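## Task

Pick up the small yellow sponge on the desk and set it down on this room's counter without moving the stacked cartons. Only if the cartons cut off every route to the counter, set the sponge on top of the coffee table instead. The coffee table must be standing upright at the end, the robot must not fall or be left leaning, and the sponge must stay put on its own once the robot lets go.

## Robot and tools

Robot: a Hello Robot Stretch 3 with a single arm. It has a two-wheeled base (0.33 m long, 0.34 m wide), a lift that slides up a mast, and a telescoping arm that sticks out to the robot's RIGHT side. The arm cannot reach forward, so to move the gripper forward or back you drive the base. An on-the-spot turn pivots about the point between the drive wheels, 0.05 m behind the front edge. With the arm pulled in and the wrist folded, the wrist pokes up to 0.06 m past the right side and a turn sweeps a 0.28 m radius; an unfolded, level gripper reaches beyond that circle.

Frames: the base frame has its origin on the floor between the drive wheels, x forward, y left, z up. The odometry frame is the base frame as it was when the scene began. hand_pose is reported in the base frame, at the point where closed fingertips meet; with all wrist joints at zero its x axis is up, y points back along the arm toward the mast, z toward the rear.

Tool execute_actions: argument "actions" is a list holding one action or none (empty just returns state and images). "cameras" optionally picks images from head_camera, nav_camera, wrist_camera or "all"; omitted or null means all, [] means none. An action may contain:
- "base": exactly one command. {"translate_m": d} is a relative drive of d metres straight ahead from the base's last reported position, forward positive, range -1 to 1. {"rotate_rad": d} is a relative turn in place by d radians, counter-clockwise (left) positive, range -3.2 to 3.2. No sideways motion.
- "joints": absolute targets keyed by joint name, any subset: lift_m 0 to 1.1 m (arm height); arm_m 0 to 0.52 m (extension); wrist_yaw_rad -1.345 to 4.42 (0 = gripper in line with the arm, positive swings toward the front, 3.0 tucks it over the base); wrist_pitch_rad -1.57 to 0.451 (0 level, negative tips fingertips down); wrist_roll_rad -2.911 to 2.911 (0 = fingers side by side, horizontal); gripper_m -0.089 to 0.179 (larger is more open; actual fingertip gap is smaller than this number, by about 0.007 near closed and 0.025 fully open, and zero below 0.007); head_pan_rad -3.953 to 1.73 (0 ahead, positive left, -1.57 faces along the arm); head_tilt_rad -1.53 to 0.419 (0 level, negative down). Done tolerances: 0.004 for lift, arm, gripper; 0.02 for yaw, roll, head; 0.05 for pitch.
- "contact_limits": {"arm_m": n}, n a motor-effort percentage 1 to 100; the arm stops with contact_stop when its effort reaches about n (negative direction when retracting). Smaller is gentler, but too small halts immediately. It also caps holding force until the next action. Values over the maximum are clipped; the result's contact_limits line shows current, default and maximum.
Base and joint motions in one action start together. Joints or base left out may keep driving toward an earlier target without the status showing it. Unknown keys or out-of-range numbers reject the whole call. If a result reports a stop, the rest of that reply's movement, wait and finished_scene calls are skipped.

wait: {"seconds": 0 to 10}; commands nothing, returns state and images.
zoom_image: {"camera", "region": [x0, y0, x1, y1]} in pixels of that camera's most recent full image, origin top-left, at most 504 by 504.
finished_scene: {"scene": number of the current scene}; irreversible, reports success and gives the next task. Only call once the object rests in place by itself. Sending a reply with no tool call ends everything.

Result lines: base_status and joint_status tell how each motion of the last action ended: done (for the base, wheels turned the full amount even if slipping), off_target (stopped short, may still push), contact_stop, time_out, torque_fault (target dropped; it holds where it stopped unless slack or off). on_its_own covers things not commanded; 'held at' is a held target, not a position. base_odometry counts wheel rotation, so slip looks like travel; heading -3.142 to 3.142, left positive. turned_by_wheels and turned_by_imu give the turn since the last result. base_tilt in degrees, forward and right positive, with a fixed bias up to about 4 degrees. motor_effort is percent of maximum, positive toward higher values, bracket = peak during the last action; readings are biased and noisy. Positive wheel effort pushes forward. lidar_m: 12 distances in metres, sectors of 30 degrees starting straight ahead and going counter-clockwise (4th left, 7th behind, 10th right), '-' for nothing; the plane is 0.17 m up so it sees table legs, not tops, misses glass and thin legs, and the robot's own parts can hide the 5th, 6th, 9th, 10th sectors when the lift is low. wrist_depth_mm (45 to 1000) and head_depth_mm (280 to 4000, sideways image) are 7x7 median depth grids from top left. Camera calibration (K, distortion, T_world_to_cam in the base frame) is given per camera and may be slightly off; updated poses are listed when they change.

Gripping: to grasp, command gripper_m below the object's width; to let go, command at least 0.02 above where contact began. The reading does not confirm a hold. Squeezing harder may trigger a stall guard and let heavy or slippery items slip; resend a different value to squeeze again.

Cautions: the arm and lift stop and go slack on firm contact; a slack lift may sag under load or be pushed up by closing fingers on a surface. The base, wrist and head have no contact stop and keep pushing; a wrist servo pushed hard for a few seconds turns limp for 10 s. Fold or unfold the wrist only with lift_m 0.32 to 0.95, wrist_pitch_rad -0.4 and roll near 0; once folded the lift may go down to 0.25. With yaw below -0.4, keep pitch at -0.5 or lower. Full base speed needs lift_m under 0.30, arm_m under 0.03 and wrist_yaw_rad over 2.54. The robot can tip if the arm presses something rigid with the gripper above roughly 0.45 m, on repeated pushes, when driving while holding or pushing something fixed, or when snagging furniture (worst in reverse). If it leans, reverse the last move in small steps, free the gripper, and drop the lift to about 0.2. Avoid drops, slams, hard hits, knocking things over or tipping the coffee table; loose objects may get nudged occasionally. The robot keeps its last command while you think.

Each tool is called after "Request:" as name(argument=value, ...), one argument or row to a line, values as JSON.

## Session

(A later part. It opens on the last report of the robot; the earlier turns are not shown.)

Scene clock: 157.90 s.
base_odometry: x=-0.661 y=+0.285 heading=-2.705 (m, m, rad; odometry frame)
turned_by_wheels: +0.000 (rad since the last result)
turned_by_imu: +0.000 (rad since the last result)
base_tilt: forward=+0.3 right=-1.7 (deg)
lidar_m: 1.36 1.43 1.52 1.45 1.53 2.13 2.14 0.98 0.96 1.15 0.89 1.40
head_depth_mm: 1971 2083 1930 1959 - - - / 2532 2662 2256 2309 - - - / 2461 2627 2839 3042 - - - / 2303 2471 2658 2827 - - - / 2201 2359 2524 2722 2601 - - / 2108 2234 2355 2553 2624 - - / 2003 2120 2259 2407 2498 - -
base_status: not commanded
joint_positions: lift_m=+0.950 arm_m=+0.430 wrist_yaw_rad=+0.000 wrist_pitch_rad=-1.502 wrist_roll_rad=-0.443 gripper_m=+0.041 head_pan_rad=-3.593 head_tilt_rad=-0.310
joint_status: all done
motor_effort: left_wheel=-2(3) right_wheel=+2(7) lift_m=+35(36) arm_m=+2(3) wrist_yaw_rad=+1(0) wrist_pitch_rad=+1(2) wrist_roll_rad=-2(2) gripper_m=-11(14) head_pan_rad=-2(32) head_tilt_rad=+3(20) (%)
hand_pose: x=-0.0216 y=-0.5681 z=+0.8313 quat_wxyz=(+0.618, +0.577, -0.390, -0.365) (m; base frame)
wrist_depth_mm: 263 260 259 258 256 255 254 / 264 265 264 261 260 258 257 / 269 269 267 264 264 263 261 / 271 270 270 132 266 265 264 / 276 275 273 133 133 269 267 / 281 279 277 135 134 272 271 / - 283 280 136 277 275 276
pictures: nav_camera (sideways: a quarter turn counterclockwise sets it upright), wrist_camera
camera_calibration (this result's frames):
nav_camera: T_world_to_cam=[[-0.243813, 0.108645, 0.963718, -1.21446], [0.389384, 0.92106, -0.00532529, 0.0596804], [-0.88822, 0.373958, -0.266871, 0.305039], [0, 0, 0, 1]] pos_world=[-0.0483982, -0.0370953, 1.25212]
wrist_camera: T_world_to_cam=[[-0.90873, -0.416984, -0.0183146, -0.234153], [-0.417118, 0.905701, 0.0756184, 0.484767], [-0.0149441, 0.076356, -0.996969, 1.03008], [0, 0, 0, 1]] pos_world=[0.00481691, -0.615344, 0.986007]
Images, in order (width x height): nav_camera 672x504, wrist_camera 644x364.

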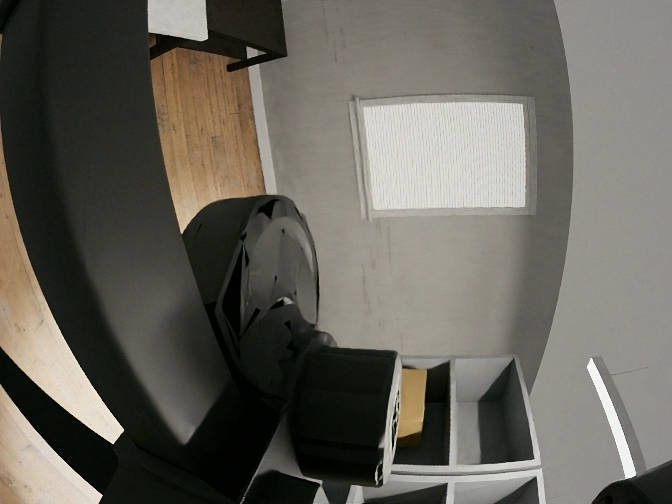

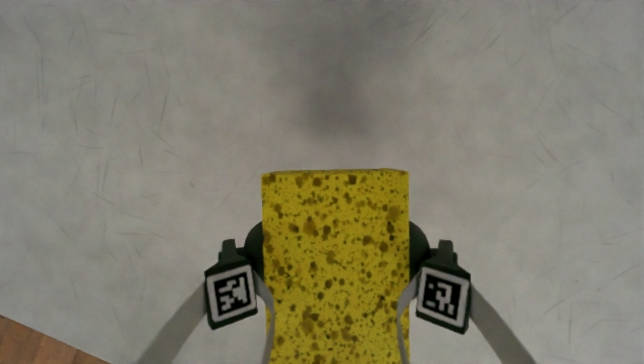

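Request:
execute_actions(
  actions=[
    {"joints": {"arm_m": 0.0, "lift_m": 0.9, "wrist_pitch_rad": -0.4, "wrist_roll_rad": 0.0}},
  ],
  cameras=[],
)

Request:
execute_actions(
  actions=[
    {"joints": {"wrist_yaw_rad": 3.0}},
  ],
  cameras=[],
)

Request:
execute_actions(
  actions=[
    {"base": {"rotate_rad": 2.715}, "joints": {"lift_m": 0.28, "head_pan_rad": 0.0, "head_tilt_rad": -0.4}},
  ],
  cameras=[],
)

Request:
execute_actions(
  actions=[
    {"base": {"translate_m": 1.0}},
  ],
  cameras=[],
)

Request:
execute_actions(
  actions=[
    {"base": {"translate_m": 1.0}},
  ],
  cameras=["head_camera", "nav_camera", "wrist_camera"],
)

Scene clock: 193.97 s.
base_odometry: x=-0.661 y=+0.285 heading=-2.705 (m, m, rad; odometry frame)
turned_by_wheels: +0.000 (rad since the last result)
turned_by_imu: +0.001 (rad since the last result)
base_tilt: forward=+0.2 right=-1.7 (deg)
lidar_m: 1.35 1.44 1.52 1.45 1.53 2.13 2.13 0.98 0.96 1.15 0.89 1.41
head_depth_mm: 1963 2096 1920 1965 2058 1820 - / 2531 2670 2255 2399 2354 - - / 2436 2620 2804 3060 2650 - - / 2301 2482 2668 2875 2576 - - / 2213 2354 2528 2711 2423 - - / 2102 2229 2373 2562 2400 1964 - / 1996 2116 2264 2407 2362 1906 -
base_status: not commanded
joint_positions: lift_m=+0.900 arm_m=+0.002 wrist_yaw_rad=+0.000 wrist_pitch_rad=-0.423 wrist_roll_rad=-0.007 gripper_m=+0.041 head_pan_rad=-3.593 head_tilt_rad=-0.310
joint_status: all done
joint sent to its limit — the command would take arm_m past its lower limit, so that joint was sent only as far as its limit.
motor_effort: left_wheel=-3(2) right_wheel=+2(2) lift_m=+29(32) arm_m=-4(3) wrist_yaw_rad=+1(0) wrist_pitch_rad=+7(6) wrist_roll_rad=+3(4) gripper_m=-9(10) head_pan_rad=-2(2) head_tilt_rad=+3(3) (%)
hand_pose: x=-0.0216 y=-0.3710 z=+0.9116 quat_wxyz=(+0.694, +0.149, -0.689, -0.148) (m; base frame)
wrist_depth_mm: 840 826 828 815 806 800 785 / 939 917 909 901 880 867 834 / 967 807 794 792 765 765 738 / 596 604 594 132 548 568 564 / 480 471 468 133 133 450 444 / 391 391 387 134 135 375 371 / 333 331 320 136 305 322 320
pictures: none
No camera images: the call's "cameras" was empty. Leave "cameras" out to get every camera's image.

Scene clock: 196.47 s.
base_odometry: x=-0.661 y=+0.285 heading=-2.705 (m, m, rad; odometry frame)
turned_by_wheels: +0.000 (rad since the last result)
turned_by_imu: +0.000 (rad since the last result)
base_tilt: forward=+0.1 right=-1.9 (deg)
lidar_m: 1.36 1.44 1.52 1.45 1.53 2.13 2.13 0.98 0.95 1.15 0.89 1.40
head_depth_mm: 1970 2093 1924 1960 2055 1826 - / 2518 2654 2242 2410 2333 - - / 2455 2630 2824 3028 2647 - - / 2323 2475 2673 2889 2556 - - / 2198 2347 2528 2707 2424 - - / 2096 2225 2371 2571 2394 1974 - / 2006 2114 2253 2417 2384 1919 -
base_status: not commanded
joint_positions: lift_m=+0.900 arm_m=+0.002 wrist_yaw_rad=+2.997 wrist_pitch_rad=-0.423 wrist_roll_rad=-0.006 gripper_m=+0.041 head_pan_rad=-3.593 head_tilt_rad=-0.310
joint_status: all done
motor_effort: left_wheel=-2(2) right_wheel=+2(2) lift_m=+28(28) arm_m=-4(3) wrist_yaw_rad=+2(3) wrist_pitch_rad=+7(7) wrist_roll_rad=+2(3) gripper_m=-11(10) head_pan_rad=-4(2) head_tilt_rad=+2(2) (%)
hand_pose: x=+0.0109 y=+0.0742 z=+0.9116 quat_wxyz=(+0.198, +0.698, +0.099, +0.681) (m; base frame)
wrist_depth_mm: - - - - - - - / - - - - - - - / - - - - - - - / - - - 132 - - - / - - - 133 134 - - / - - - 134 134 - - / - - - 136 - - -
pictures: none
No camera images: the call's "cameras" was empty. Leave "cameras" out to get every camera's image.

Scene clock: 202.93 s.
base_odometry: x=-0.661 y=+0.285 heading=+0.010 (m, m, rad; odometry frame)
turned_by_wheels: +2.715 (rad since the last result)
turned_by_imu: +2.721 (rad since the last result)
base_tilt: forward=+0.3 right=-2.0 (deg)
lidar_m: 2.41 2.13 0.96 1.17 1.15 0.89 1.38 1.35 1.49 1.49 1.45 1.59
head_depth_mm: 1877 1936 2204 2107 2068 1663 1349 / 2486 2676 2851 2476 2170 1663 1350 / 2362 2576 2834 2949 2157 1651 1342 / 2242 2423 2670 2841 2137 1642 1338 / 2146 2313 2520 2714 2124 1642 1334 / 2049 2202 2396 2588 2114 1634 1328 / 1963 2101 2281 2476 2102 1620 1319
base_status: done
joint_positions: lift_m=+0.280 arm_m=+0.002 wrist_yaw_rad=+2.998 wrist_pitch_rad=-0.423 wrist_roll_rad=-0.006 gripper_m=+0.041 head_pan_rad=-0.007 head_tilt_rad=-0.395
joint_status: all done
motor_effort: left_wheel=-3(7) right_wheel=+3(6) lift_m=+29(29) arm_m=-2(3) wrist_yaw_rad=+2(2) wrist_pitch_rad=+7(7) wrist_roll_rad=+2(2) gripper_m=-10(10) head_pan_rad=+3(32) head_tilt_rad=-1(10) (%)
hand_pose: x=+0.0108 y=+0.0742 z=+0.2918 quat_wxyz=(+0.198, +0.698, +0.099, +0.681) (m; base frame)
wrist_depth_mm: 886 - - - - - - / 910 - - - - - - / 946 - - - 992 993 997 / 797 800 783 132 716 757 743 / 635 622 375 133 133 587 587 / 524 521 - 134 134 499 491 / 454 - - 136 403 425 425
pictures: none
No camera images: the call's "cameras" was empty. Leave "cameras" out to get every camera's image.

Scene clock: 207.97 s.
base_odometry: x=+0.339 y=+0.295 heading=+0.009 (m, m, rad; odometry frame)
turned_by_wheels: +0.000 (rad since the last result)
turned_by_imu: +0.001 (rad since the last result)
base_tilt: forward=+0.1 right=-1.8 (deg)
lidar_m: 1.48 1.47 1.50 1.01 1.55 1.67 1.83 2.26 1.44 1.10 1.06 1.17
head_depth_mm: 1585 1748 1937 2191 2169 1577 1350 / 1505 1648 1820 2042 2150 1654 1345 / 1434 1559 1709 1884 2056 1653 1339 / 1359 1477 1616 1777 1943 1644 1332 / 1304 1402 1523 1678 1854 1638 1329 / 1247 1339 1447 1591 1743 1631 1324 / 1190 1274 1380 1502 1639 1618 1318
base_status: done
joint_positions: lift_m=+0.280 arm_m=+0.002 wrist_yaw_rad=+2.998 wrist_pitch_rad=-0.423 wrist_roll_rad=-0.006 gripper_m=+0.041 head_pan_rad=-0.007 head_tilt_rad=-0.396
joint_status: not commanded
motor_effort: left_wheel=-3(6) right_wheel=+2(9) lift_m=+29(29) arm_m=-4(3) wrist_yaw_rad=+1(1) wrist_pitch_rad=+6(7) wrist_roll_rad=+2(2) gripper_m=-11(10) head_pan_rad=+3(3) head_tilt_rad=-1(1) (%)
hand_pose: x=+0.0107 y=+0.0743 z=+0.2918 quat_wxyz=(+0.197, +0.698, +0.099, +0.681) (m; base frame)
wrist_depth_mm: - - - - - - - / - - - - - - - / - - - - - 993 994 / 787 793 781 132 723 736 727 / 632 623 377 133 133 599 590 / 522 520 - 134 134 495 492 / 455 - - 136 401 422 421
pictures: none
No camera images: the call's "cameras" was empty. Leave "cameras" out to get every camera's image.

Scene clock: 213.00 s.
base_odometry: x=+1.339 y=+0.304 heading=+0.009 (m, m, rad; odometry frame)
turned_by_wheels: +0.000 (rad since the last result)
turned_by_imu: +0.001 (rad since the last result)
base_tilt: forward=+0.0 right=-2.0 (deg)
lidar_m: 0.56 0.55 0.60 0.90 1.87 1.48 2.81 2.01 0.88 0.68 0.68 0.70
head_depth_mm: 560 616 685 771 879 1026 1225 / 531 581 642 715 810 933 1098 / 504 550 603 668 748 853 995 / 481 521 570 627 698 788 902 / 459 496 539 591 654 732 829 / 438 472 512 559 614 682 768 / 420 451 488 530 579 639 714
base_status: done
joint_positions: lift_m=+0.280 arm_m=+0.002 wrist_yaw_rad=+2.998 wrist_pitch_rad=-0.423 wrist_roll_rad=-0.006 gripper_m=+0.041 head_pan_rad=-0.007 head_tilt_rad=-0.396
joint_status: not commanded
motor_effort: left_wheel=-3(6) right_wheel=+2(9) lift_m=+28(28) arm_m=-3(4) wrist_yaw_rad=+1(1) wrist_pitch_rad=+7(7) wrist_roll_rad=+3(2) gripper_m=-11(10) head_pan_rad=+2(3) head_tilt_rad=-2(1) (%)
hand_pose: x=+0.0107 y=+0.0743 z=+0.2918 quat_wxyz=(+0.197, +0.698, +0.099, +0.681) (m; base frame)
wrist_depth_mm: - - - - 721 549 439 / - - - - 767 572 454 / - - - - 816 599 474 / 805 798 778 132 717 616 492 / 627 619 374 133 133 583 497 / 517 518 - 134 134 497 485 / 456 - - 136 401 424 420
pictures: head_camera (sideways: a quarter turn clockwise sets it upright), nav_camera (sideways: a quarter turn counterclockwise sets it upright), wrist_camera
camera_calibration (this result's frames):
head_camera: T_world_to_cam=[[-0.426253, -0.0158643, -0.904465, 1.199], [0.0462257, 0.998158, -0.0392927, 0.0534411], [0.903422, -0.0585582, -0.424734, 0.507379], [0, 0, 0, 1]] pos_world=[0.0502278, -0.00461028, 1.30205]
nav_camera: T_world_to_cam=[[0.348854, 0.00611229, 0.937157, -1.18339], [0.043599, -0.999002, -0.00971397, 0.0675024], [0.936162, 0.0442479, -0.348772, 0.400502], [0, 0, 0, 1]] pos_world=[0.0349529, 0.0569469, 1.24936]
wrist_camera: T_world_to_cam=[[0.994297, -0.103305, -0.0264923, 0.0119117], [-0.0772106, -0.525925, -0.847019, 0.329068], [0.0735684, 0.844234, -0.530902, 0.24968], [0, 0, 0, 1]] pos_world=[-0.00480486, -0.036493, 0.411598]
Images, in order (width x height): head_camera 896x504, nav_camera 672x504, wrist_camera 644x364.

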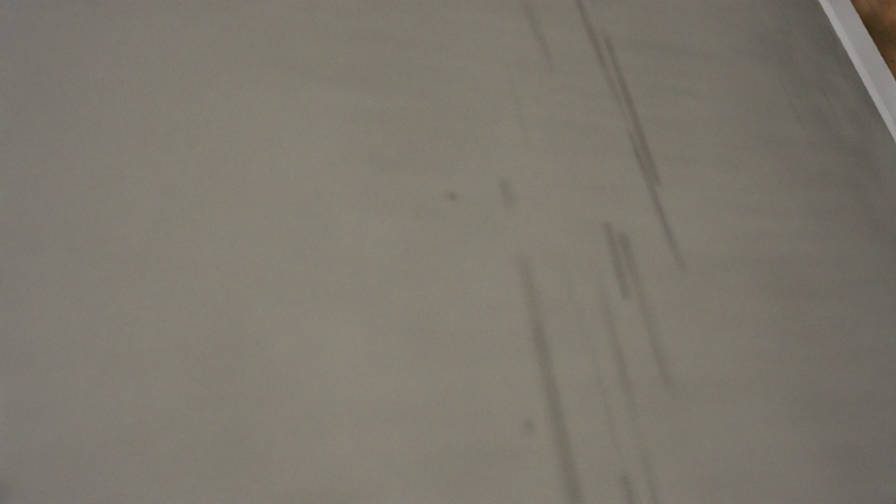

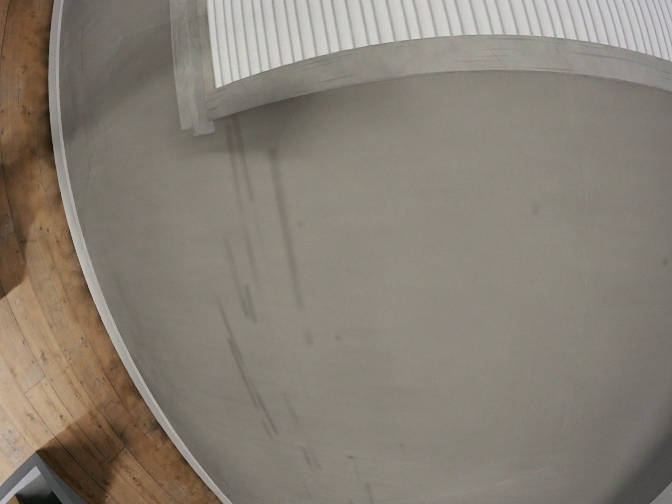

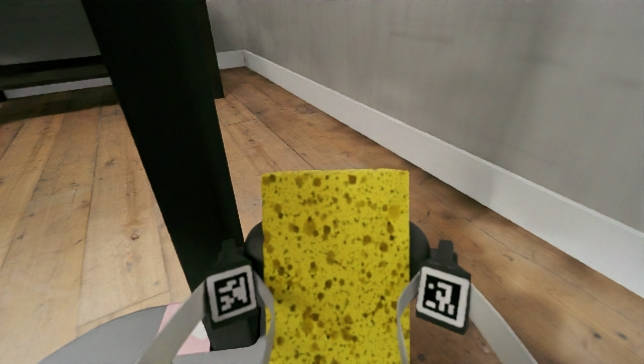

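Request:
execute_actions(
  actions=[
    {"base": {"rotate_rad": -1.14}, "joints": {"head_tilt_rad": -0.6}},
  ],
  cameras=["head_camera", "nav_camera"],
)

Scene clock: 230.73 s.
base_odometry: x=+1.339 y=+0.304 heading=-1.131 (m, m, rad; odometry frame)
turned_by_wheels: -1.140 (rad since the last result)
turned_by_imu: -1.138 (rad since the last result)
base_tilt: forward=+0.2 right=-1.9 (deg)
lidar_m: 0.68 0.76 0.57 0.55 0.58 0.81 1.37 1.48 2.81 2.42 0.95 0.75
head_depth_mm: 580 619 693 982 983 1167 1210 / 762 752 707 1274 1046 1204 1208 / 553 619 705 1154 1013 1332 1201 / 2408 2654 2835 2012 1599 1335 1198 / 2403 2699 2909 2149 1695 1404 1193 / 2368 2598 2644 2142 1696 1388 1183 / 1716 1760 1779 1798 1636 1382 1182
base_status: done
joint_positions: lift_m=+0.280 arm_m=+0.002 wrist_yaw_rad=+2.998 wrist_pitch_rad=-0.423 wrist_roll_rad=-0.006 gripper_m=+0.041 head_pan_rad=-0.007 head_tilt_rad=-0.593
joint_status: all done
motor_effort: left_wheel=+1(9) right_wheel=-2(7) lift_m=+28(29) arm_m=-3(3) wrist_yaw_rad=+1(2) wrist_pitch_rad=+6(7) wrist_roll_rad=+2(3) gripper_m=-10(11) head_pan_rad=+2(2) head_tilt_rad=-3(14) (%)
hand_pose: x=+0.0107 y=+0.0743 z=+0.2918 quat_wxyz=(+0.197, +0.698, +0.099, +0.681) (m; base frame)
wrist_depth_mm: 504 - 529 534 548 558 567 / 543 - 573 581 599 617 625 / 591 608 622 643 655 666 691 / 642 646 665 132 681 698 714 / 638 620 378 133 133 594 588 / 523 519 - 134 134 499 495 / 453 - - 136 408 424 418
pictures: head_camera (sideways: a quarter turn clockwise sets it upright), nav_camera (sideways: a quarter turn counterclockwise sets it upright)
camera_calibration (this result's frames):
head_camera: T_world_to_cam=[[-0.594845, -0.0147431, -0.803705, 1.06863], [0.0377033, 0.99822, -0.0462166, 0.0624962], [0.802955, -0.0577941, -0.593231, 0.727224], [0, 0, 0, 1]] pos_world=[0.0493825, -0.00460082, 1.29316]
nav_camera: T_world_to_cam=[[0.525331, 0.0049306, 0.850884, -1.07192], [0.0408078, -0.998979, -0.0194057, 0.0801333], [0.849919, 0.0449171, -0.524995, 0.630339], [0, 0, 0, 1]] pos_world=[0.0241055, 0.0570236, 1.24456]
Images, in order (width x height): head_camera 896x504, nav_camera 672x504.

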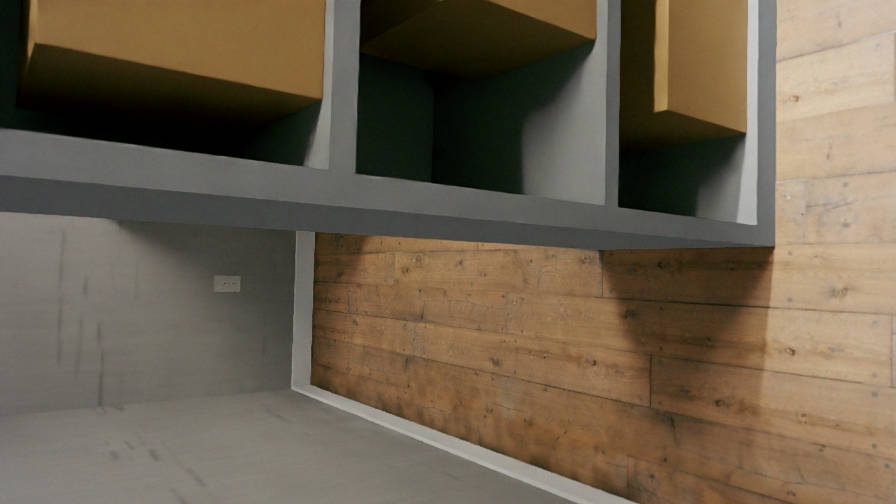

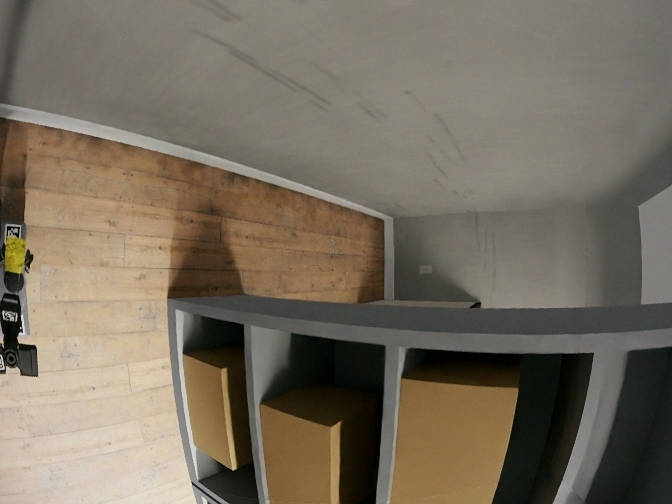

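Request:
execute_actions(
  actions=[
    {"base": {"rotate_rad": 0.55}},
  ],
  cameras=[],
)

Request:
execute_actions(
  actions=[
    {"base": {"translate_m": 0.48}},
  ],
  cameras=[],
)

Request:
execute_actions(
  actions=[
    {"base": {"rotate_rad": -0.55}},
  ],
  cameras=[],
)

Request:
execute_actions(
  actions=[
    {"base": {"translate_m": 0.9}, "joints": {"head_pan_rad": -0.9, "head_tilt_rad": -0.4}},
  ],
  cameras=["head_camera", "nav_camera"],
)

Scene clock: 247.03 s.
base_odometry: x=+1.339 y=+0.304 heading=-0.581 (m, m, rad; odometry frame)
turned_by_wheels: +0.550 (rad since the last result)
turned_by_imu: +0.550 (rad since the last result)
base_tilt: forward=+0.0 right=-1.9 (deg)
lidar_m: 0.74 0.56 0.55 0.58 0.83 1.37 1.48 2.80 2.23 0.93 0.75 0.68
head_depth_mm: 1759 2289 2755 2224 1743 1424 1135 / 1326 1606 2029 2131 1734 1417 1206 / 1062 1238 1470 1810 1717 1417 1203 / 887 1005 1156 1355 1572 1408 1200 / 762 846 949 1084 1261 1357 1189 / 666 730 808 903 1020 1172 1182 / 593 643 702 773 859 965 1096
base_status: done
joint_positions: lift_m=+0.280 arm_m=+0.002 wrist_yaw_rad=+2.998 wrist_pitch_rad=-0.423 wrist_roll_rad=-0.006 gripper_m=+0.041 head_pan_rad=-0.007 head_tilt_rad=-0.593
joint_status: not commanded
motor_effort: left_wheel=-2(8) right_wheel=+2(9) lift_m=+29(29) arm_m=-3(4) wrist_yaw_rad=+1(2) wrist_pitch_rad=+6(6) wrist_roll_rad=+2(2) gripper_m=-9(10) head_pan_rad=+3(4) head_tilt_rad=-3(2) (%)
hand_pose: x=+0.0107 y=+0.0743 z=+0.2918 quat_wxyz=(+0.197, +0.698, +0.099, +0.681) (m; base frame)
wrist_depth_mm: 991 - 677 596 523 472 424 / - - 748 650 564 504 451 / - - 796 716 620 537 484 / 800 788 787 132 622 577 515 / 632 620 376 133 133 580 540 / 523 516 - 134 134 495 485 / 453 - - 136 410 424 420
pictures: none
No camera images: the call's "cameras" was empty. Leave "cameras" out to get every camera's image.

Scene clock: 250.37 s.
base_odometry: x=+1.741 y=+0.041 heading=-0.581 (m, m, rad; odometry frame)
turned_by_wheels: +0.000 (rad since the last result)
turned_by_imu: +0.001 (rad since the last result)
base_tilt: forward=+0.1 right=-1.9 (deg)
lidar_m: 0.39 0.29 0.29 0.30 0.44 1.45 1.96 3.24 0.94 0.43 0.50 0.93
head_depth_mm: 877 1132 1608 2115 1742 1432 1212 / 660 796 1003 1357 1655 1424 1207 / 530 613 730 901 1179 1355 1203 / 443 500 574 674 818 1038 1166 / 380 421 473 539 626 748 931 / 332 364 402 450 508 585 690 / 299 321 350 384 427 480 549
base_status: done
joint_positions: lift_m=+0.280 arm_m=+0.002 wrist_yaw_rad=+2.998 wrist_pitch_rad=-0.423 wrist_roll_rad=-0.006 gripper_m=+0.041 head_pan_rad=-0.007 head_tilt_rad=-0.593
joint_status: not commanded
motor_effort: left_wheel=-2(6) right_wheel=+2(9) lift_m=+28(28) arm_m=-3(3) wrist_yaw_rad=+2(1) wrist_pitch_rad=+6(6) wrist_roll_rad=+2(2) gripper_m=-11(12) head_pan_rad=+3(1) head_tilt_rad=-2(2) (%)
hand_pose: x=+0.0107 y=+0.0743 z=+0.2918 quat_wxyz=(+0.197, +0.698, +0.099, +0.681) (m; base frame)
wrist_depth_mm: 548 - 375 327 290 259 234 / 618 - 406 356 313 276 248 / 757 614 454 392 337 296 265 / 773 685 495 132 350 322 283 / 628 627 328 133 133 349 304 / 523 518 - 134 134 373 329 / 459 - - 136 404 390 345
pictures: none
No camera images: the call's "cameras" was empty. Leave "cameras" out to get every camera's image.

Scene clock: 252.03 s.
base_odometry: x=+1.741 y=+0.041 heading=-1.131 (m, m, rad; odometry frame)
turned_by_wheels: -0.550 (rad since the last result)
turned_by_imu: -0.550 (rad since the last result)
base_tilt: forward=+0.3 right=-1.9 (deg)
lidar_m: 1.00 0.40 0.30 0.29 0.30 0.42 1.29 1.95 3.24 1.02 0.43 0.49
head_depth_mm: 2069 1776 1966 2123 882 868 857 / 2077 1905 2039 2127 1728 1319 1156 / 2063 2316 2592 2183 1722 1414 1201 / 2060 2306 2570 2170 1705 1404 1197 / 2061 2258 2555 2153 1705 1402 1191 / 1389 1429 1460 1503 1525 1347 1187 / 897 913 930 945 959 975 992
base_status: done
joint_positions: lift_m=+0.280 arm_m=+0.002 wrist_yaw_rad=+2.998 wrist_pitch_rad=-0.423 wrist_roll_rad=-0.006 gripper_m=+0.041 head_pan_rad=-0.007 head_tilt_rad=-0.593
joint_status: not commanded
motor_effort: left_wheel=+1(7) right_wheel=-1(6) lift_m=+28(28) arm_m=-3(3) wrist_yaw_rad=+2(1) wrist_pitch_rad=+6(6) wrist_roll_rad=+2(3) gripper_m=-10(11) head_pan_rad=+3(4) head_tilt_rad=-2(2) (%)
hand_pose: x=+0.0107 y=+0.0743 z=+0.2918 quat_wxyz=(+0.197, +0.698, +0.099, +0.681) (m; base frame)
wrist_depth_mm: 280 - 289 296 303 310 317 / 303 - 316 320 330 338 348 / 328 334 345 353 364 371 381 / 360 367 371 132 386 413 425 / 400 405 270 133 133 459 465 / 428 436 - 134 134 485 489 / 452 - - 136 405 425 421
pictures: none
No camera images: the call's "cameras" was empty. Leave "cameras" out to get every camera's image.

Scene clock: 256.73 s.
base_odometry: x=+2.124 y=-0.774 heading=-1.131 (m, m, rad; odometry frame)
turned_by_wheels: +0.000 (rad since the last result)
turned_by_imu: +0.001 (rad since the last result)
base_tilt: forward=+0.1 right=-1.8 (deg)
lidar_m: 0.90 0.36 0.27 0.26 0.27 0.38 1.16 0.50 0.40 0.73 1.30 1.08
head_depth_mm: 3076 3329 3572 3052 2142 1651 1341 / 2778 3164 2222 2555 2133 1645 1338 / 2385 2590 1884 2025 2107 1634 1326 / 2097 2277 1641 1697 1915 1625 1326 / 1857 2007 1484 1456 1617 1619 1322 / 1681 1799 1464 1279 1388 1517 1317 / 1521 1624 1441 1118 1224 1367 1311
base_status: done
joint_positions: lift_m=+0.280 arm_m=+0.002 wrist_yaw_rad=+2.999 wrist_pitch_rad=-0.423 wrist_roll_rad=-0.006 gripper_m=+0.041 head_pan_rad=-0.893 head_tilt_rad=-0.408
joint_status: all done
motor_effort: left_wheel=+1(9) right_wheel=-2(4) lift_m=+29(29) arm_m=-4(2) wrist_yaw_rad=+2(1) wrist_pitch_rad=+7(6) wrist_roll_rad=+3(2) gripper_m=-10(11) head_pan_rad=-2(32) head_tilt_rad=+2(14) (%)
hand_pose: x=+0.0107 y=+0.0743 z=+0.2918 quat_wxyz=(+0.197, +0.698, +0.099, +0.681) (m; base frame)
wrist_depth_mm: 256 - 265 270 275 282 287 / 276 - 288 291 299 307 317 / 299 303 314 321 331 336 350 / 329 335 340 132 351 376 388 / 363 370 250 133 133 420 431 / 398 407 - 134 134 455 460 / 428 - - 136 405 425 423
pictures: head_camera (sideways: a quarter turn clockwise sets it upright), nav_camera (sideways: a quarter turn counterclockwise sets it upright)
camera_calibration (this result's frames):
head_camera: T_world_to_cam=[[-0.288695, 0.328489, -0.899306, 1.19143], [0.802002, 0.595996, -0.0397597, 0.0494382], [0.522922, -0.732724, -0.43551, 0.523721], [0, 0, 0, 1]] pos_world=[0.0304436, -0.0370916, 1.30151]
nav_camera: T_world_to_cam=[[0.232429, -0.275022, 0.93292, -1.17715], [-0.746205, -0.665637, -0.0103174, 0.0731057], [0.623823, -0.693751, -0.359936, 0.416936], [0, 0, 0, 1]] pos_world=[0.0680614, 0.014169, 1.24901]
Images, in order (width x height): head_camera 896x504, nav_camera 672x504.

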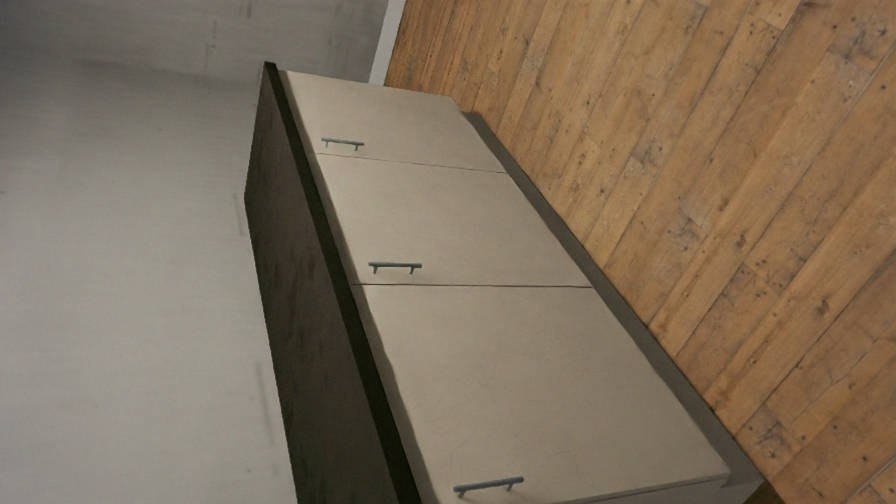

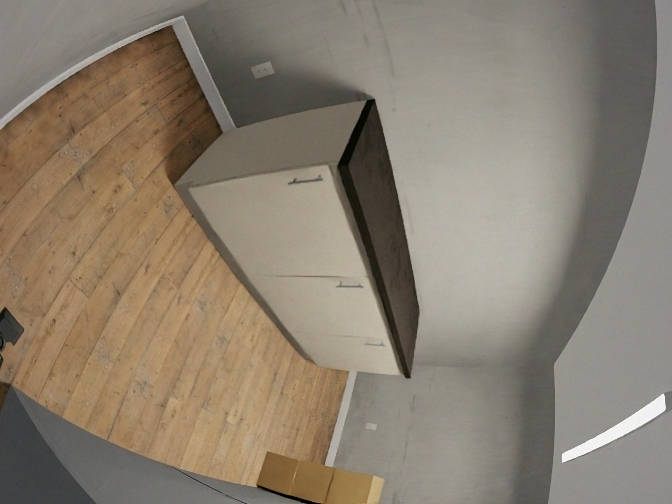

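Request:
execute_actions(
  actions=[
    {"base": {"translate_m": 0.15}},
  ],
  cameras=[],
)

Request:
execute_actions(
  actions=[
    {"base": {"rotate_rad": -0.6}},
  ],
  cameras=[],
)

Request:
execute_actions(
  actions=[
    {"base": {"translate_m": 0.6}},
  ],
  cameras=[],
)

Request:
execute_actions(
  actions=[
    {"base": {"rotate_rad": 2.17}},
  ],
  cameras=[],
)

Request:
execute_actions(
  actions=[
    {"base": {"translate_m": -0.8}, "joints": {"head_pan_rad": -1.57, "head_tilt_rad": -0.6}},
  ],
  cameras=["head_camera"],
)

Scene clock: 284.77 s.
base_odometry: x=+2.188 y=-0.909 heading=-1.130 (m, m, rad; odometry frame)
turned_by_wheels: +0.000 (rad since the last result)
turned_by_imu: +0.001 (rad since the last result)
base_tilt: forward=+0.3 right=-1.9 (deg)
lidar_m: 0.88 0.35 0.26 0.25 0.27 0.37 1.14 0.51 0.49 1.40 1.09 0.95
head_depth_mm: 3024 3262 3360 2872 2144 1653 1337 / 2506 2811 1895 2117 2132 1644 1334 / 2148 2389 1640 1699 1948 1629 1333 / 1886 2064 1514 1422 1600 1626 1330 / 1677 1815 1493 1217 1342 1516 1322 / 1504 1622 1464 1065 1162 1276 1316 / 1372 1460 1449 990 1098 1288 1313
base_status: done
joint_positions: lift_m=+0.280 arm_m=+0.002 wrist_yaw_rad=+2.999 wrist_pitch_rad=-0.423 wrist_roll_rad=-0.006 gripper_m=+0.041 head_pan_rad=-0.893 head_tilt_rad=-0.408
joint_status: not commanded
motor_effort: left_wheel=+1(8) right_wheel=-2(6) lift_m=+28(29) arm_m=-3(3) wrist_yaw_rad=+1(1) wrist_pitch_rad=+6(6) wrist_roll_rad=+3(2) gripper_m=-9(11) head_pan_rad=-2(2) head_tilt_rad=+3(3) (%)
hand_pose: x=+0.0107 y=+0.0743 z=+0.2918 quat_wxyz=(+0.197, +0.698, +0.099, +0.681) (m; base frame)
wrist_depth_mm: 251 - 260 265 271 278 284 / 272 - 284 288 295 300 309 / 296 299 308 316 323 331 340 / 322 328 331 132 346 368 378 / 358 369 248 133 134 410 425 / 396 402 - 135 134 446 466 / 423 - - 136 403 420 421
pictures: none
No camera images: the call's "cameras" was empty. Leave "cameras" out to get every camera's image.

Scene clock: 286.23 s.
base_odometry: x=+2.188 y=-0.909 heading=-1.730 (m, m, rad; odometry frame)
turned_by_wheels: -0.600 (rad since the last result)
turned_by_imu: -0.599 (rad since the last result)
base_tilt: forward=+0.2 right=-2.0 (deg)
lidar_m: 0.95 1.18 0.38 0.27 0.25 0.26 0.35 0.85 0.55 0.49 1.06 1.18
head_depth_mm: 1252 1196 1146 1097 1055 1010 973 / 2244 2072 1910 1780 1666 1538 1304 / 2982 3280 2261 2406 2120 1640 1331 / 3038 3285 3563 2990 2106 1627 1323 / 3013 3312 3605 2952 2091 1617 1319 / 3058 3323 3630 2743 2081 1614 1316 / 3031 3247 2016 2058 1979 1601 1308
base_status: done
joint_positions: lift_m=+0.280 arm_m=+0.002 wrist_yaw_rad=+2.999 wrist_pitch_rad=-0.423 wrist_roll_rad=-0.006 gripper_m=+0.041 head_pan_rad=-0.893 head_tilt_rad=-0.408
joint_status: not commanded
motor_effort: left_wheel=+1(7) right_wheel=-1(7) lift_m=+29(28) arm_m=-3(3) wrist_yaw_rad=+1(1) wrist_pitch_rad=+7(7) wrist_roll_rad=+2(3) gripper_m=-10(10) head_pan_rad=-2(2) head_tilt_rad=+2(2) (%)
hand_pose: x=+0.0107 y=+0.0743 z=+0.2918 quat_wxyz=(+0.197, +0.698, +0.099, +0.681) (m; base frame)
wrist_depth_mm: 206 - 274 330 421 572 901 / 215 - 301 355 461 663 - / 227 249 325 387 521 770 981 / 240 267 347 132 582 722 740 / 254 291 247 133 133 600 594 / 271 316 - 134 134 492 494 / 281 - - 136 404 421 418
pictures: none
No camera images: the call's "cameras" was empty. Leave "cameras" out to get every camera's image.

Scene clock: 289.80 s.
base_odometry: x=+2.093 y=-1.502 heading=-1.730 (m, m, rad; odometry frame)
turned_by_wheels: +0.000 (rad since the last result)
turned_by_imu: +0.001 (rad since the last result)
base_tilt: forward=+0.0 right=-1.9 (deg)
lidar_m: 0.35 0.63 0.85 0.60 0.58 0.59 0.78 0.82 0.84 1.12 1.36 0.43
head_depth_mm: 2674 2878 2137 2056 2130 1656 1342 / 2696 2903 3151 2844 2144 1647 1332 / 2702 2946 3213 2998 2109 1640 1332 / 2719 2949 3207 2949 2107 1634 1325 / 2731 2975 1833 1810 1907 1613 1322 / 2690 2932 1463 1057 1100 1161 1218 / 2082 2145 1445 868 743 792 821
base_status: done
joint_positions: lift_m=+0.280 arm_m=+0.002 wrist_yaw_rad=+2.999 wrist_pitch_rad=-0.423 wrist_roll_rad=-0.006 gripper_m=+0.041 head_pan_rad=-0.893 head_tilt_rad=-0.408
joint_status: not commanded
motor_effort: left_wheel=+1(8) right_wheel=-2(5) lift_m=+29(28) arm_m=-3(3) wrist_yaw_rad=+2(1) wrist_pitch_rad=+7(6) wrist_roll_rad=+2(2) gripper_m=-10(11) head_pan_rad=-2(4) head_tilt_rad=+2(3) (%)
hand_pose: x=+0.0107 y=+0.0743 z=+0.2918 quat_wxyz=(+0.197, +0.698, +0.099, +0.681) (m; base frame)
wrist_depth_mm: 437 - 592 705 886 809 666 / 453 - 633 759 972 831 705 / 481 527 697 815 971 876 728 / 501 563 711 132 716 757 706 / 524 590 378 133 133 596 587 / 518 516 - 134 134 495 499 / 454 - - 136 404 423 421
pictures: none
No camera images: the call's "cameras" was empty. Leave "cameras" out to get every camera's image.

Scene clock: 292.43 s.
base_odometry: x=+2.093 y=-1.502 heading=+0.440 (m, m, rad; odometry frame)
turned_by_wheels: +2.170 (rad since the last result)
turned_by_imu: +2.166 (rad since the last result)
base_tilt: forward=+0.1 right=-1.9 (deg)
lidar_m: 0.57 0.60 0.84 0.82 0.86 1.20 1.04 0.41 0.35 0.82 0.79 0.59
head_depth_mm: 754 803 858 920 992 1076 1175 / 806 860 925 996 1077 1178 1264 / 838 911 994 1079 1183 1306 1327 / 752 822 904 1006 1131 1300 1323 / 669 722 786 862 953 1068 1199 / 601 645 696 755 824 910 1009 / 546 583 624 672 723 789 863
base_status: done
joint_positions: lift_m=+0.280 arm_m=+0.002 wrist_yaw_rad=+2.999 wrist_pitch_rad=-0.423 wrist_roll_rad=-0.006 gripper_m=+0.041 head_pan_rad=-0.893 head_tilt_rad=-0.408
joint_status: not commanded
motor_effort: left_wheel=-2(8) right_wheel=+2(11) lift_m=+29(28) arm_m=-3(3) wrist_yaw_rad=+1(1) wrist_pitch_rad=+6(6) wrist_roll_rad=+2(2) gripper_m=-11(11) head_pan_rad=-2(3) head_tilt_rad=+2(2) (%)
hand_pose: x=+0.0107 y=+0.0743 z=+0.2918 quat_wxyz=(+0.197, +0.698, +0.099, +0.681) (m; base frame)
wrist_depth_mm: 740 - 776 - - 860 604 / 796 - 840 - - 889 609 / 858 869 893 - - 880 623 / 808 783 781 132 716 756 620 / 636 628 376 133 133 596 565 / 519 521 - 134 134 495 491 / 454 - - 136 402 424 419
pictures: none
No camera images: the call's "cameras" was empty. Leave "cameras" out to get every camera's image.

Scene clock: 296.90 s.
base_odometry: x=+1.369 y=-1.842 heading=+0.440 (m, m, rad; odometry frame)
turned_by_wheels: +0.000 (rad since the last result)
turned_by_imu: +0.000 (rad since the last result)
base_tilt: forward=+0.2 right=-1.8 (deg)
lidar_m: 1.37 1.44 0.86 0.84 0.88 1.21 0.96 0.38 0.28 0.27 0.28 0.40
head_depth_mm: 703 786 858 657 515 424 519 / 703 785 853 654 513 422 519 / 701 784 847 648 510 420 520 / 704 786 840 643 507 417 499 / 704 786 841 638 504 415 520 / 703 787 841 633 501 414 520 / 703 784 841 628 497 412 520
base_status: done
joint_positions: lift_m=+0.280 arm_m=+0.002 wrist_yaw_rad=+2.999 wrist_pitch_rad=-0.423 wrist_roll_rad=-0.006 gripper_m=+0.041 head_pan_rad=-1.563 head_tilt_rad=-0.592
joint_status: all done
motor_effort: left_wheel=-2(10) right_wheel=+2(5) lift_m=+28(28) arm_m=-3(3) wrist_yaw_rad=+1(1) wrist_pitch_rad=+7(7) wrist_roll_rad=+2(2) gripper_m=-11(11) head_pan_rad=-3(30) head_tilt_rad=-3(10) (%)
hand_pose: x=+0.0107 y=+0.0743 z=+0.2918 quat_wxyz=(+0.197, +0.698, +0.099, +0.681) (m; base frame)
wrist_depth_mm: 760 - 777 803 822 829 - / 813 - 877 867 886 914 - / 877 900 922 944 946 967 988 / 823 803 787 132 725 744 742 / 632 618 376 133 133 598 595 / 525 517 - 134 134 495 489 / 453 - - 136 400 423 424
pictures: head_camera (sideways: a quarter turn clockwise sets it upright)
camera_calibration (this result's frames):
head_camera: T_world_to_cam=[[-0.0235279, 0.594024, -0.804103, 1.06566], [0.998668, -0.0229783, -0.0461959, 0.0566074], [-0.0459184, -0.804119, -0.592692, 0.731702], [0, 0, 0, 1]] pos_world=[0.00213939, -0.0433516, 1.29319]
Images, in order (width x height): head_camera 896x504.

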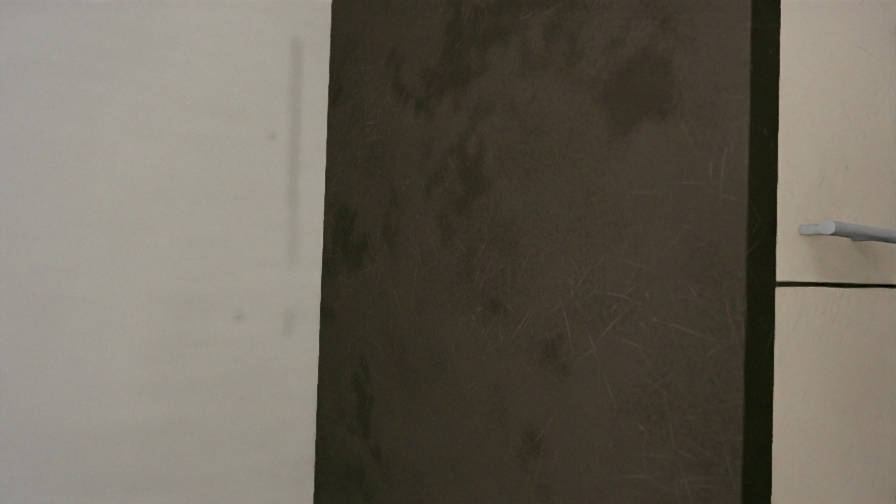

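Request:
execute_actions(
  actions=[
    {"joints": {"lift_m": 0.94}},
  ],
  cameras=[],
)

Request:
execute_actions(
  actions=[
    {"joints": {"wrist_yaw_rad": 1.6}},
  ],
  cameras=[],
)

Request:
execute_actions(
  actions=[
    {"joints": {"lift_m": 1.09}},
  ],
  cameras=[],
)

Request:
execute_actions(
  actions=[
    {"joints": {"wrist_yaw_rad": 0.0, "arm_m": 0.15}},
  ],
  cameras=[],
)

Request:
execute_actions(
  actions=[
    {"joints": {"wrist_pitch_rad": -1.5, "arm_m": 0.3}},
  ],
  cameras=["head_camera", "wrist_camera"],
)

Scene clock: 323.60 s.
base_odometry: x=+1.369 y=-1.842 heading=+0.440 (m, m, rad; odometry frame)
turned_by_wheels: +0.000 (rad since the last result)
turned_by_imu: +0.001 (rad since the last result)
base_tilt: forward=+0.0 right=-1.8 (deg)
lidar_m: 1.37 1.44 0.87 0.84 0.88 1.21 0.96 0.37 0.28 0.27 0.28 0.40
head_depth_mm: 703 785 856 658 551 - 565 / 702 785 853 654 546 - 565 / 704 786 846 649 517 - - / 704 785 843 643 514 - - / 703 783 840 640 512 - 565 / 703 786 840 632 501 - 565 / 702 785 841 629 498 411 520
base_status: not commanded
joint_positions: lift_m=+0.940 arm_m=+0.002 wrist_yaw_rad=+2.999 wrist_pitch_rad=-0.422 wrist_roll_rad=-0.006 gripper_m=+0.041 head_pan_rad=-1.563 head_tilt_rad=-0.592
joint_status: all done
motor_effort: left_wheel=-2(2) right_wheel=+2(2) lift_m=+36(37) arm_m=-3(4) wrist_yaw_rad=+1(1) wrist_pitch_rad=+6(7) wrist_roll_rad=+3(2) gripper_m=-11(10) head_pan_rad=-2(4) head_tilt_rad=-3(3) (%)
hand_pose: x=+0.0107 y=+0.0743 z=+0.9515 quat_wxyz=(+0.197, +0.698, +0.099, +0.681) (m; base frame)
wrist_depth_mm: 749 - 781 802 824 850 - / 808 - 862 885 894 917 - / 882 903 941 944 962 - - / 970 996 - 132 - - - / - - - 133 133 - - / - - - 135 134 - - / - - - 136 - - -
pictures: none
No camera images: the call's "cameras" was empty. Leave "cameras" out to get every camera's image.

Scene clock: 325.30 s.
base_odometry: x=+1.369 y=-1.842 heading=+0.440 (m, m, rad; odometry frame)
turned_by_wheels: +0.000 (rad since the last result)
turned_by_imu: +0.000 (rad since the last result)
base_tilt: forward=+0.1 right=-1.8 (deg)
lidar_m: 1.37 1.43 0.87 0.84 0.88 1.21 0.96 0.37 0.28 0.27 0.28 0.40
head_depth_mm: 704 785 857 659 551 - 565 / 703 786 854 653 547 - 565 / 703 786 846 649 534 - - / 703 786 841 644 523 - - / 703 786 843 638 504 416 - / 701 786 843 632 500 414 - / 703 786 843 629 498 432 -
base_status: not commanded
joint_positions: lift_m=+0.940 arm_m=+0.002 wrist_yaw_rad=+1.603 wrist_pitch_rad=-0.422 wrist_roll_rad=-0.006 gripper_m=+0.041 head_pan_rad=-1.563 head_tilt_rad=-0.592
joint_status: all done
motor_effort: left_wheel=-2(2) right_wheel=+3(2) lift_m=+36(36) arm_m=-3(3) wrist_yaw_rad=-1(3) wrist_pitch_rad=+6(6) wrist_roll_rad=+3(2) gripper_m=-10(9) head_pan_rad=-4(3) head_tilt_rad=-3(2) (%)
hand_pose: x=+0.2024 y=-0.1403 z=+0.9515 quat_wxyz=(+0.589, +0.599, -0.373, +0.395) (m; base frame)
wrist_depth_mm: - - - - - - 968 / - - - - - - 895 / - - - - - 387 384 / - - - 132 404 291 288 / - - - 133 133 241 230 / - - - 134 134 206 190 / - - - 136 390 201 164
pictures: none
No camera images: the call's "cameras" was empty. Leave "cameras" out to get every camera's image.

Scene clock: 327.50 s.
base_odometry: x=+1.369 y=-1.842 heading=+0.440 (m, m, rad; odometry frame)
turned_by_wheels: +0.000 (rad since the last result)
turned_by_imu: +0.000 (rad since the last result)
base_tilt: forward=+0.3 right=-1.9 (deg)
lidar_m: 1.37 1.43 0.87 0.84 0.88 1.21 0.96 0.37 0.28 0.27 0.28 0.40
head_depth_mm: - - - - - 424 518 / - - - - - 422 520 / - - - - - 419 520 / 703 786 848 - - 404 499 / 703 785 842 664 - - 519 / 703 784 843 659 - - 530 / 703 786 842 657 - - 520
base_status: not commanded
joint_positions: lift_m=+1.090 arm_m=+0.002 wrist_yaw_rad=+1.603 wrist_pitch_rad=-0.422 wrist_roll_rad=-0.006 gripper_m=+0.041 head_pan_rad=-1.563 head_tilt_rad=-0.592
joint_status: all done
motor_effort: left_wheel=-2(2) right_wheel=+2(2) lift_m=+35(37) arm_m=-3(3) wrist_yaw_rad=-2(2) wrist_pitch_rad=+6(6) wrist_roll_rad=+2(3) gripper_m=-10(11) head_pan_rad=-2(3) head_tilt_rad=-3(3) (%)
hand_pose: x=+0.2024 y=-0.1403 z=+1.1016 quat_wxyz=(+0.589, +0.598, -0.373, +0.395) (m; base frame)
wrist_depth_mm: - - - - - - 949 / - - - - - - 942 / - - - - - - 934 / - - - 132 545 565 556 / - - - 133 133 452 446 / - - - 135 134 374 373 / - - - 136 322 319 317
pictures: none
No camera images: the call's "cameras" was empty. Leave "cameras" out to get every camera's image.

Scene clock: 329.83 s.
base_odometry: x=+1.369 y=-1.842 heading=+0.440 (m, m, rad; odometry frame)
turned_by_wheels: +0.000 (rad since the last result)
turned_by_imu: +0.000 (rad since the last result)
base_tilt: forward=+0.2 right=-1.8 (deg)
lidar_m: 1.37 1.43 0.87 0.84 0.88 1.21 0.96 0.37 0.28 0.27 0.28 0.40
head_depth_mm: - - 840 658 515 424 519 / - - 851 654 512 421 520 / - - 807 647 510 420 520 / - - - 643 506 417 499 / 702 786 841 638 503 416 521 / 702 786 841 633 500 413 520 / 703 784 842 628 497 412 520
base_status: not commanded
joint_positions: lift_m=+1.090 arm_m=+0.150 wrist_yaw_rad=+0.002 wrist_pitch_rad=-0.422 wrist_roll_rad=-0.006 gripper_m=+0.041 head_pan_rad=-1.563 head_tilt_rad=-0.592
joint_status: all done
motor_effort: left_wheel=-2(3) right_wheel=+2(2) lift_m=+35(36) arm_m=+3(3) wrist_yaw_rad=-2(4) wrist_pitch_rad=+6(6) wrist_roll_rad=+2(2) gripper_m=-9(9) head_pan_rad=-1(2) head_tilt_rad=-3(3) (%)
hand_pose: x=-0.0210 y=-0.5184 z=+1.1016 quat_wxyz=(+0.694, +0.150, -0.689, -0.147) (m; base frame)
wrist_depth_mm: 440 435 424 421 411 403 399 / 481 471 465 456 446 441 429 / 527 520 508 494 489 478 472 / 566 569 550 132 523 512 508 / 481 472 467 133 133 451 444 / 393 388 388 134 134 376 372 / 335 331 319 136 305 320 318
pictures: none
No camera images: the call's "cameras" was empty. Leave "cameras" out to get every camera's image.

Scene clock: 332.20 s.
base_odometry: x=+1.369 y=-1.842 heading=+0.440 (m, m, rad; odometry frame)
turned_by_wheels: +0.000 (rad since the last result)
turned_by_imu: +0.000 (rad since the last result)
base_tilt: forward=+0.1 right=-1.9 (deg)
lidar_m: 1.37 1.43 0.87 0.84 0.88 1.21 0.96 0.37 0.28 0.27 0.28 0.40
head_depth_mm: 725 785 856 658 515 424 520 / 702 799 853 652 512 422 521 / - 797 843 648 508 420 518 / 703 - - 497 478 418 500 / 703 785 840 662 503 415 519 / 702 785 842 634 500 414 519 / 702 784 842 628 497 411 519
base_status: not commanded
joint_positions: lift_m=+1.090 arm_m=+0.300 wrist_yaw_rad=+0.001 wrist_pitch_rad=-1.494 wrist_roll_rad=-0.006 gripper_m=+0.041 head_pan_rad=-1.563 head_tilt_rad=-0.593
joint_status: all done
motor_effort: left_wheel=-2(2) right_wheel=+3(2) lift_m=+35(35) arm_m=+3(2) wrist_yaw_rad=-1(2) wrist_pitch_rad=-2(4) wrist_roll_rad=+2(2) gripper_m=-11(10) head_pan_rad=-3(3) head_tilt_rad=-3(3) (%)
hand_pose: x=-0.0216 y=-0.4401 z=+0.9712 quat_wxyz=(+0.521, +0.482, -0.517, -0.479) (m; base frame)
wrist_depth_mm: 221 218 215 214 210 208 204 / 223 222 217 214 212 210 206 / 226 223 220 216 213 212 209 / 227 225 223 132 214 214 210 / 231 228 224 133 133 215 214 / 233 231 227 134 134 218 215 / 236 233 230 136 222 220 218
pictures: head_camera (sideways: a quarter turn clockwise sets it upright), wrist_camera
camera_calibration (this result's frames):
head_camera: T_world_to_cam=[[-0.0233983, 0.59431, -0.803896, 1.06539], [0.998663, -0.0231837, -0.0462067, 0.0566214], [-0.0460984, -0.803902, -0.592973, 0.732068], [0, 0, 0, 1]] pos_world=[0.00212974, -0.0433477, 1.29317]
wrist_camera: T_world_to_cam=[[-0.998885, 0.00400627, -0.04703, 0.0329621], [0.00112831, 0.998133, 0.0610618, 0.422072], [0.0471868, 0.0609407, -0.997025, 1.15444], [0, 0, 0, 1]] pos_world=[-0.0220251, -0.491768, 1.12678]
Images, in order (width x height): head_camera 896x504, wrist_camera 644x364.

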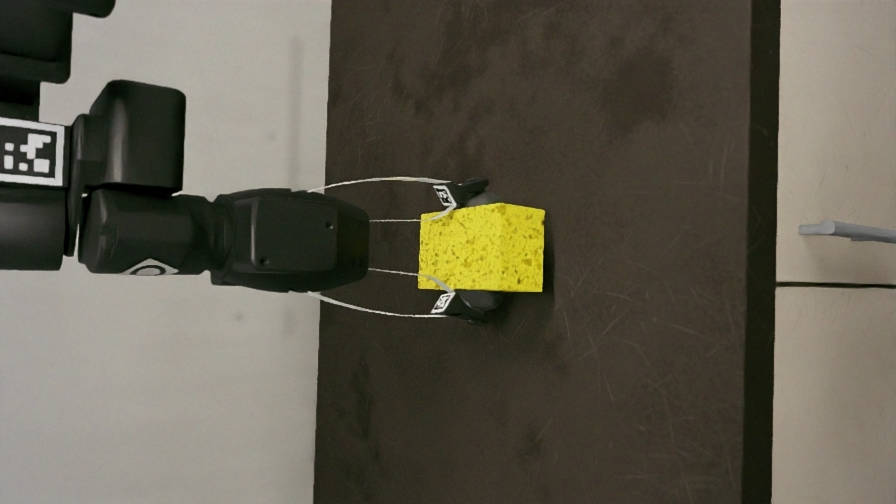

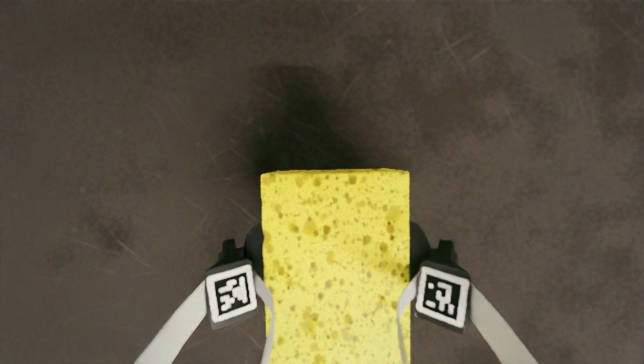

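Request:
execute_actions(
  actions=[
    {"joints": {"lift_m": 1.056}},
  ],
  cameras=[],
)

Request:
execute_actions(
  actions=[
    {"joints": {"gripper_m": 0.11}},
  ],
  cameras=[],
)

Request:
execute_actions(
  actions=[
    {"joints": {"lift_m": 1.1}},
  ],
  cameras=["head_camera"],
)

Scene clock: 342.50 s.
base_odometry: x=+1.369 y=-1.842 heading=+0.440 (m, m, rad; odometry frame)
turned_by_wheels: +0.000 (rad since the last result)
turned_by_imu: +0.000 (rad since the last result)
base_tilt: forward=+0.2 right=-1.8 (deg)
lidar_m: 1.37 1.43 0.87 0.84 0.88 1.21 0.96 0.37 0.28 0.27 0.28 0.40
head_depth_mm: 676 813 856 658 516 423 520 / 681 779 853 653 512 422 520 / - - 844 650 508 419 520 / 682 - - 536 480 418 499 / 703 786 841 640 503 416 519 / 702 785 843 633 500 413 519 / 703 785 841 628 497 411 520
base_status: not commanded
joint_positions: lift_m=+1.056 arm_m=+0.300 wrist_yaw_rad=+0.001 wrist_pitch_rad=-1.495 wrist_roll_rad=-0.006 gripper_m=+0.041 head_pan_rad=-1.563 head_tilt_rad=-0.593
joint_status: all done
motor_effort: left_wheel=-3(2) right_wheel=+2(2) lift_m=+29(32) arm_m=+3(3) wrist_yaw_rad=-1(1) wrist_pitch_rad=-2(2) wrist_roll_rad=+2(2) gripper_m=-11(10) head_pan_rad=-3(2) head_tilt_rad=-2(2) (%)
hand_pose: x=-0.0216 y=-0.4399 z=+0.9375 quat_wxyz=(+0.520, +0.482, -0.517, -0.479) (m; base frame)
wrist_depth_mm: 187 184 182 180 177 174 172 / 189 186 183 181 179 177 174 / 191 187 185 184 181 178 177 / 193 190 188 132 181 180 177 / 195 192 190 133 133 182 180 / 197 195 192 135 134 184 182 / 200 198 194 136 187 186 184
pictures: none
No camera images: the call's "cameras" was empty. Leave "cameras" out to get every camera's image.

Scene clock: 343.70 s.
base_odometry: x=+1.369 y=-1.842 heading=+0.440 (m, m, rad; odometry frame)
turned_by_wheels: +0.000 (rad since the last result)
turned_by_imu: +0.000 (rad since the last result)
base_tilt: forward=+0.1 right=-1.9 (deg)
lidar_m: 1.37 1.43 0.87 0.84 0.88 1.21 0.96 0.37 0.28 0.27 0.28 0.40
head_depth_mm: 677 812 855 658 516 424 520 / 682 779 853 651 511 421 520 / - - 846 651 509 419 519 / 683 - - 549 487 417 500 / 703 785 841 640 503 416 519 / 703 785 843 632 499 413 519 / 703 786 840 629 497 412 520
base_status: not commanded
joint_positions: lift_m=+1.056 arm_m=+0.300 wrist_yaw_rad=+0.001 wrist_pitch_rad=-1.495 wrist_roll_rad=-0.006 gripper_m=+0.110 head_pan_rad=-1.563 head_tilt_rad=-0.593
joint_status: all done
motor_effort: left_wheel=-3(2) right_wheel=+2(2) lift_m=+28(28) arm_m=+2(3) wrist_yaw_rad=-1(1) wrist_pitch_rad=-2(2) wrist_roll_rad=+2(2) gripper_m=+0(79) head_pan_rad=-3(3) head_tilt_rad=-3(4) (%)
hand_pose: x=-0.0216 y=-0.4399 z=+0.9375 quat_wxyz=(+0.520, +0.482, -0.517, -0.479) (m; base frame)
wrist_depth_mm: 186 184 181 179 178 175 172 / 189 186 184 181 178 177 174 / 191 188 186 183 181 178 176 / 193 190 188 140 182 181 178 / 194 193 189 142 183 181 180 / 197 195 191 143 143 184 182 / 200 198 195 145 187 187 184
pictures: none
No camera images: the call's "cameras" was empty. Leave "cameras" out to get every camera's image.

Scene clock: 344.93 s.
base_odometry: x=+1.369 y=-1.842 heading=+0.440 (m, m, rad; odometry frame)
turned_by_wheels: +0.000 (rad since the last result)
turned_by_imu: +0.000 (rad since the last result)
base_tilt: forward=+0.2 right=-1.9 (deg)
lidar_m: 1.37 1.43 0.87 0.84 0.88 1.21 0.96 0.37 0.28 0.27 0.28 0.40
head_depth_mm: 713 785 856 658 515 424 520 / 692 798 853 653 512 422 520 / - 798 844 650 509 420 519 / - - 762 643 486 417 499 / 703 785 842 638 504 415 519 / 701 786 842 633 500 413 519 / 702 784 843 629 497 411 520
base_status: not commanded
joint_positions: lift_m=+1.100 arm_m=+0.300 wrist_yaw_rad=+0.001 wrist_pitch_rad=-1.495 wrist_roll_rad=-0.006 gripper_m=+0.110 head_pan_rad=-1.563 head_tilt_rad=-0.593
joint_status: all done
motor_effort: left_wheel=-3(2) right_wheel=+3(3) lift_m=+35(36) arm_m=+3(3) wrist_yaw_rad=+0(1) wrist_pitch_rad=-2(2) wrist_roll_rad=+2(3) gripper_m=-1(0) head_pan_rad=-3(4) head_tilt_rad=-2(2) (%)
hand_pose: x=-0.0216 y=-0.4399 z=+0.9812 quat_wxyz=(+0.520, +0.482, -0.516, -0.479) (m; base frame)
wrist_depth_mm: 231 228 225 222 219 217 213 / 232 230 227 224 221 218 215 / 236 232 229 227 225 221 218 / 238 236 232 185 226 223 220 / 242 239 235 185 228 226 223 / 245 241 237 189 231 228 225 / 246 244 240 235 233 232 227
pictures: head_camera (sideways: a quarter turn clockwise sets it upright)
camera_calibration (this result's frames):
head_camera: T_world_to_cam=[[-0.0233983, 0.59431, -0.803896, 1.06539], [0.998663, -0.0231837, -0.0462067, 0.0566214], [-0.0460984, -0.803902, -0.592973, 0.732068], [0, 0, 0, 1]] pos_world=[0.00212974, -0.0433477, 1.29317]
Images, in order (width x height): head_camera 896x504.

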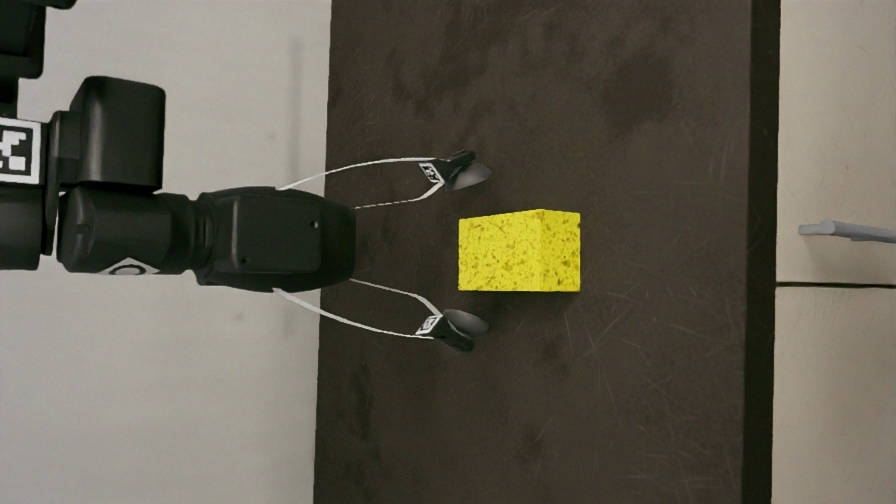

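Request:
finished_scene(
  scene=1,
)

The scene is finished: the task was done.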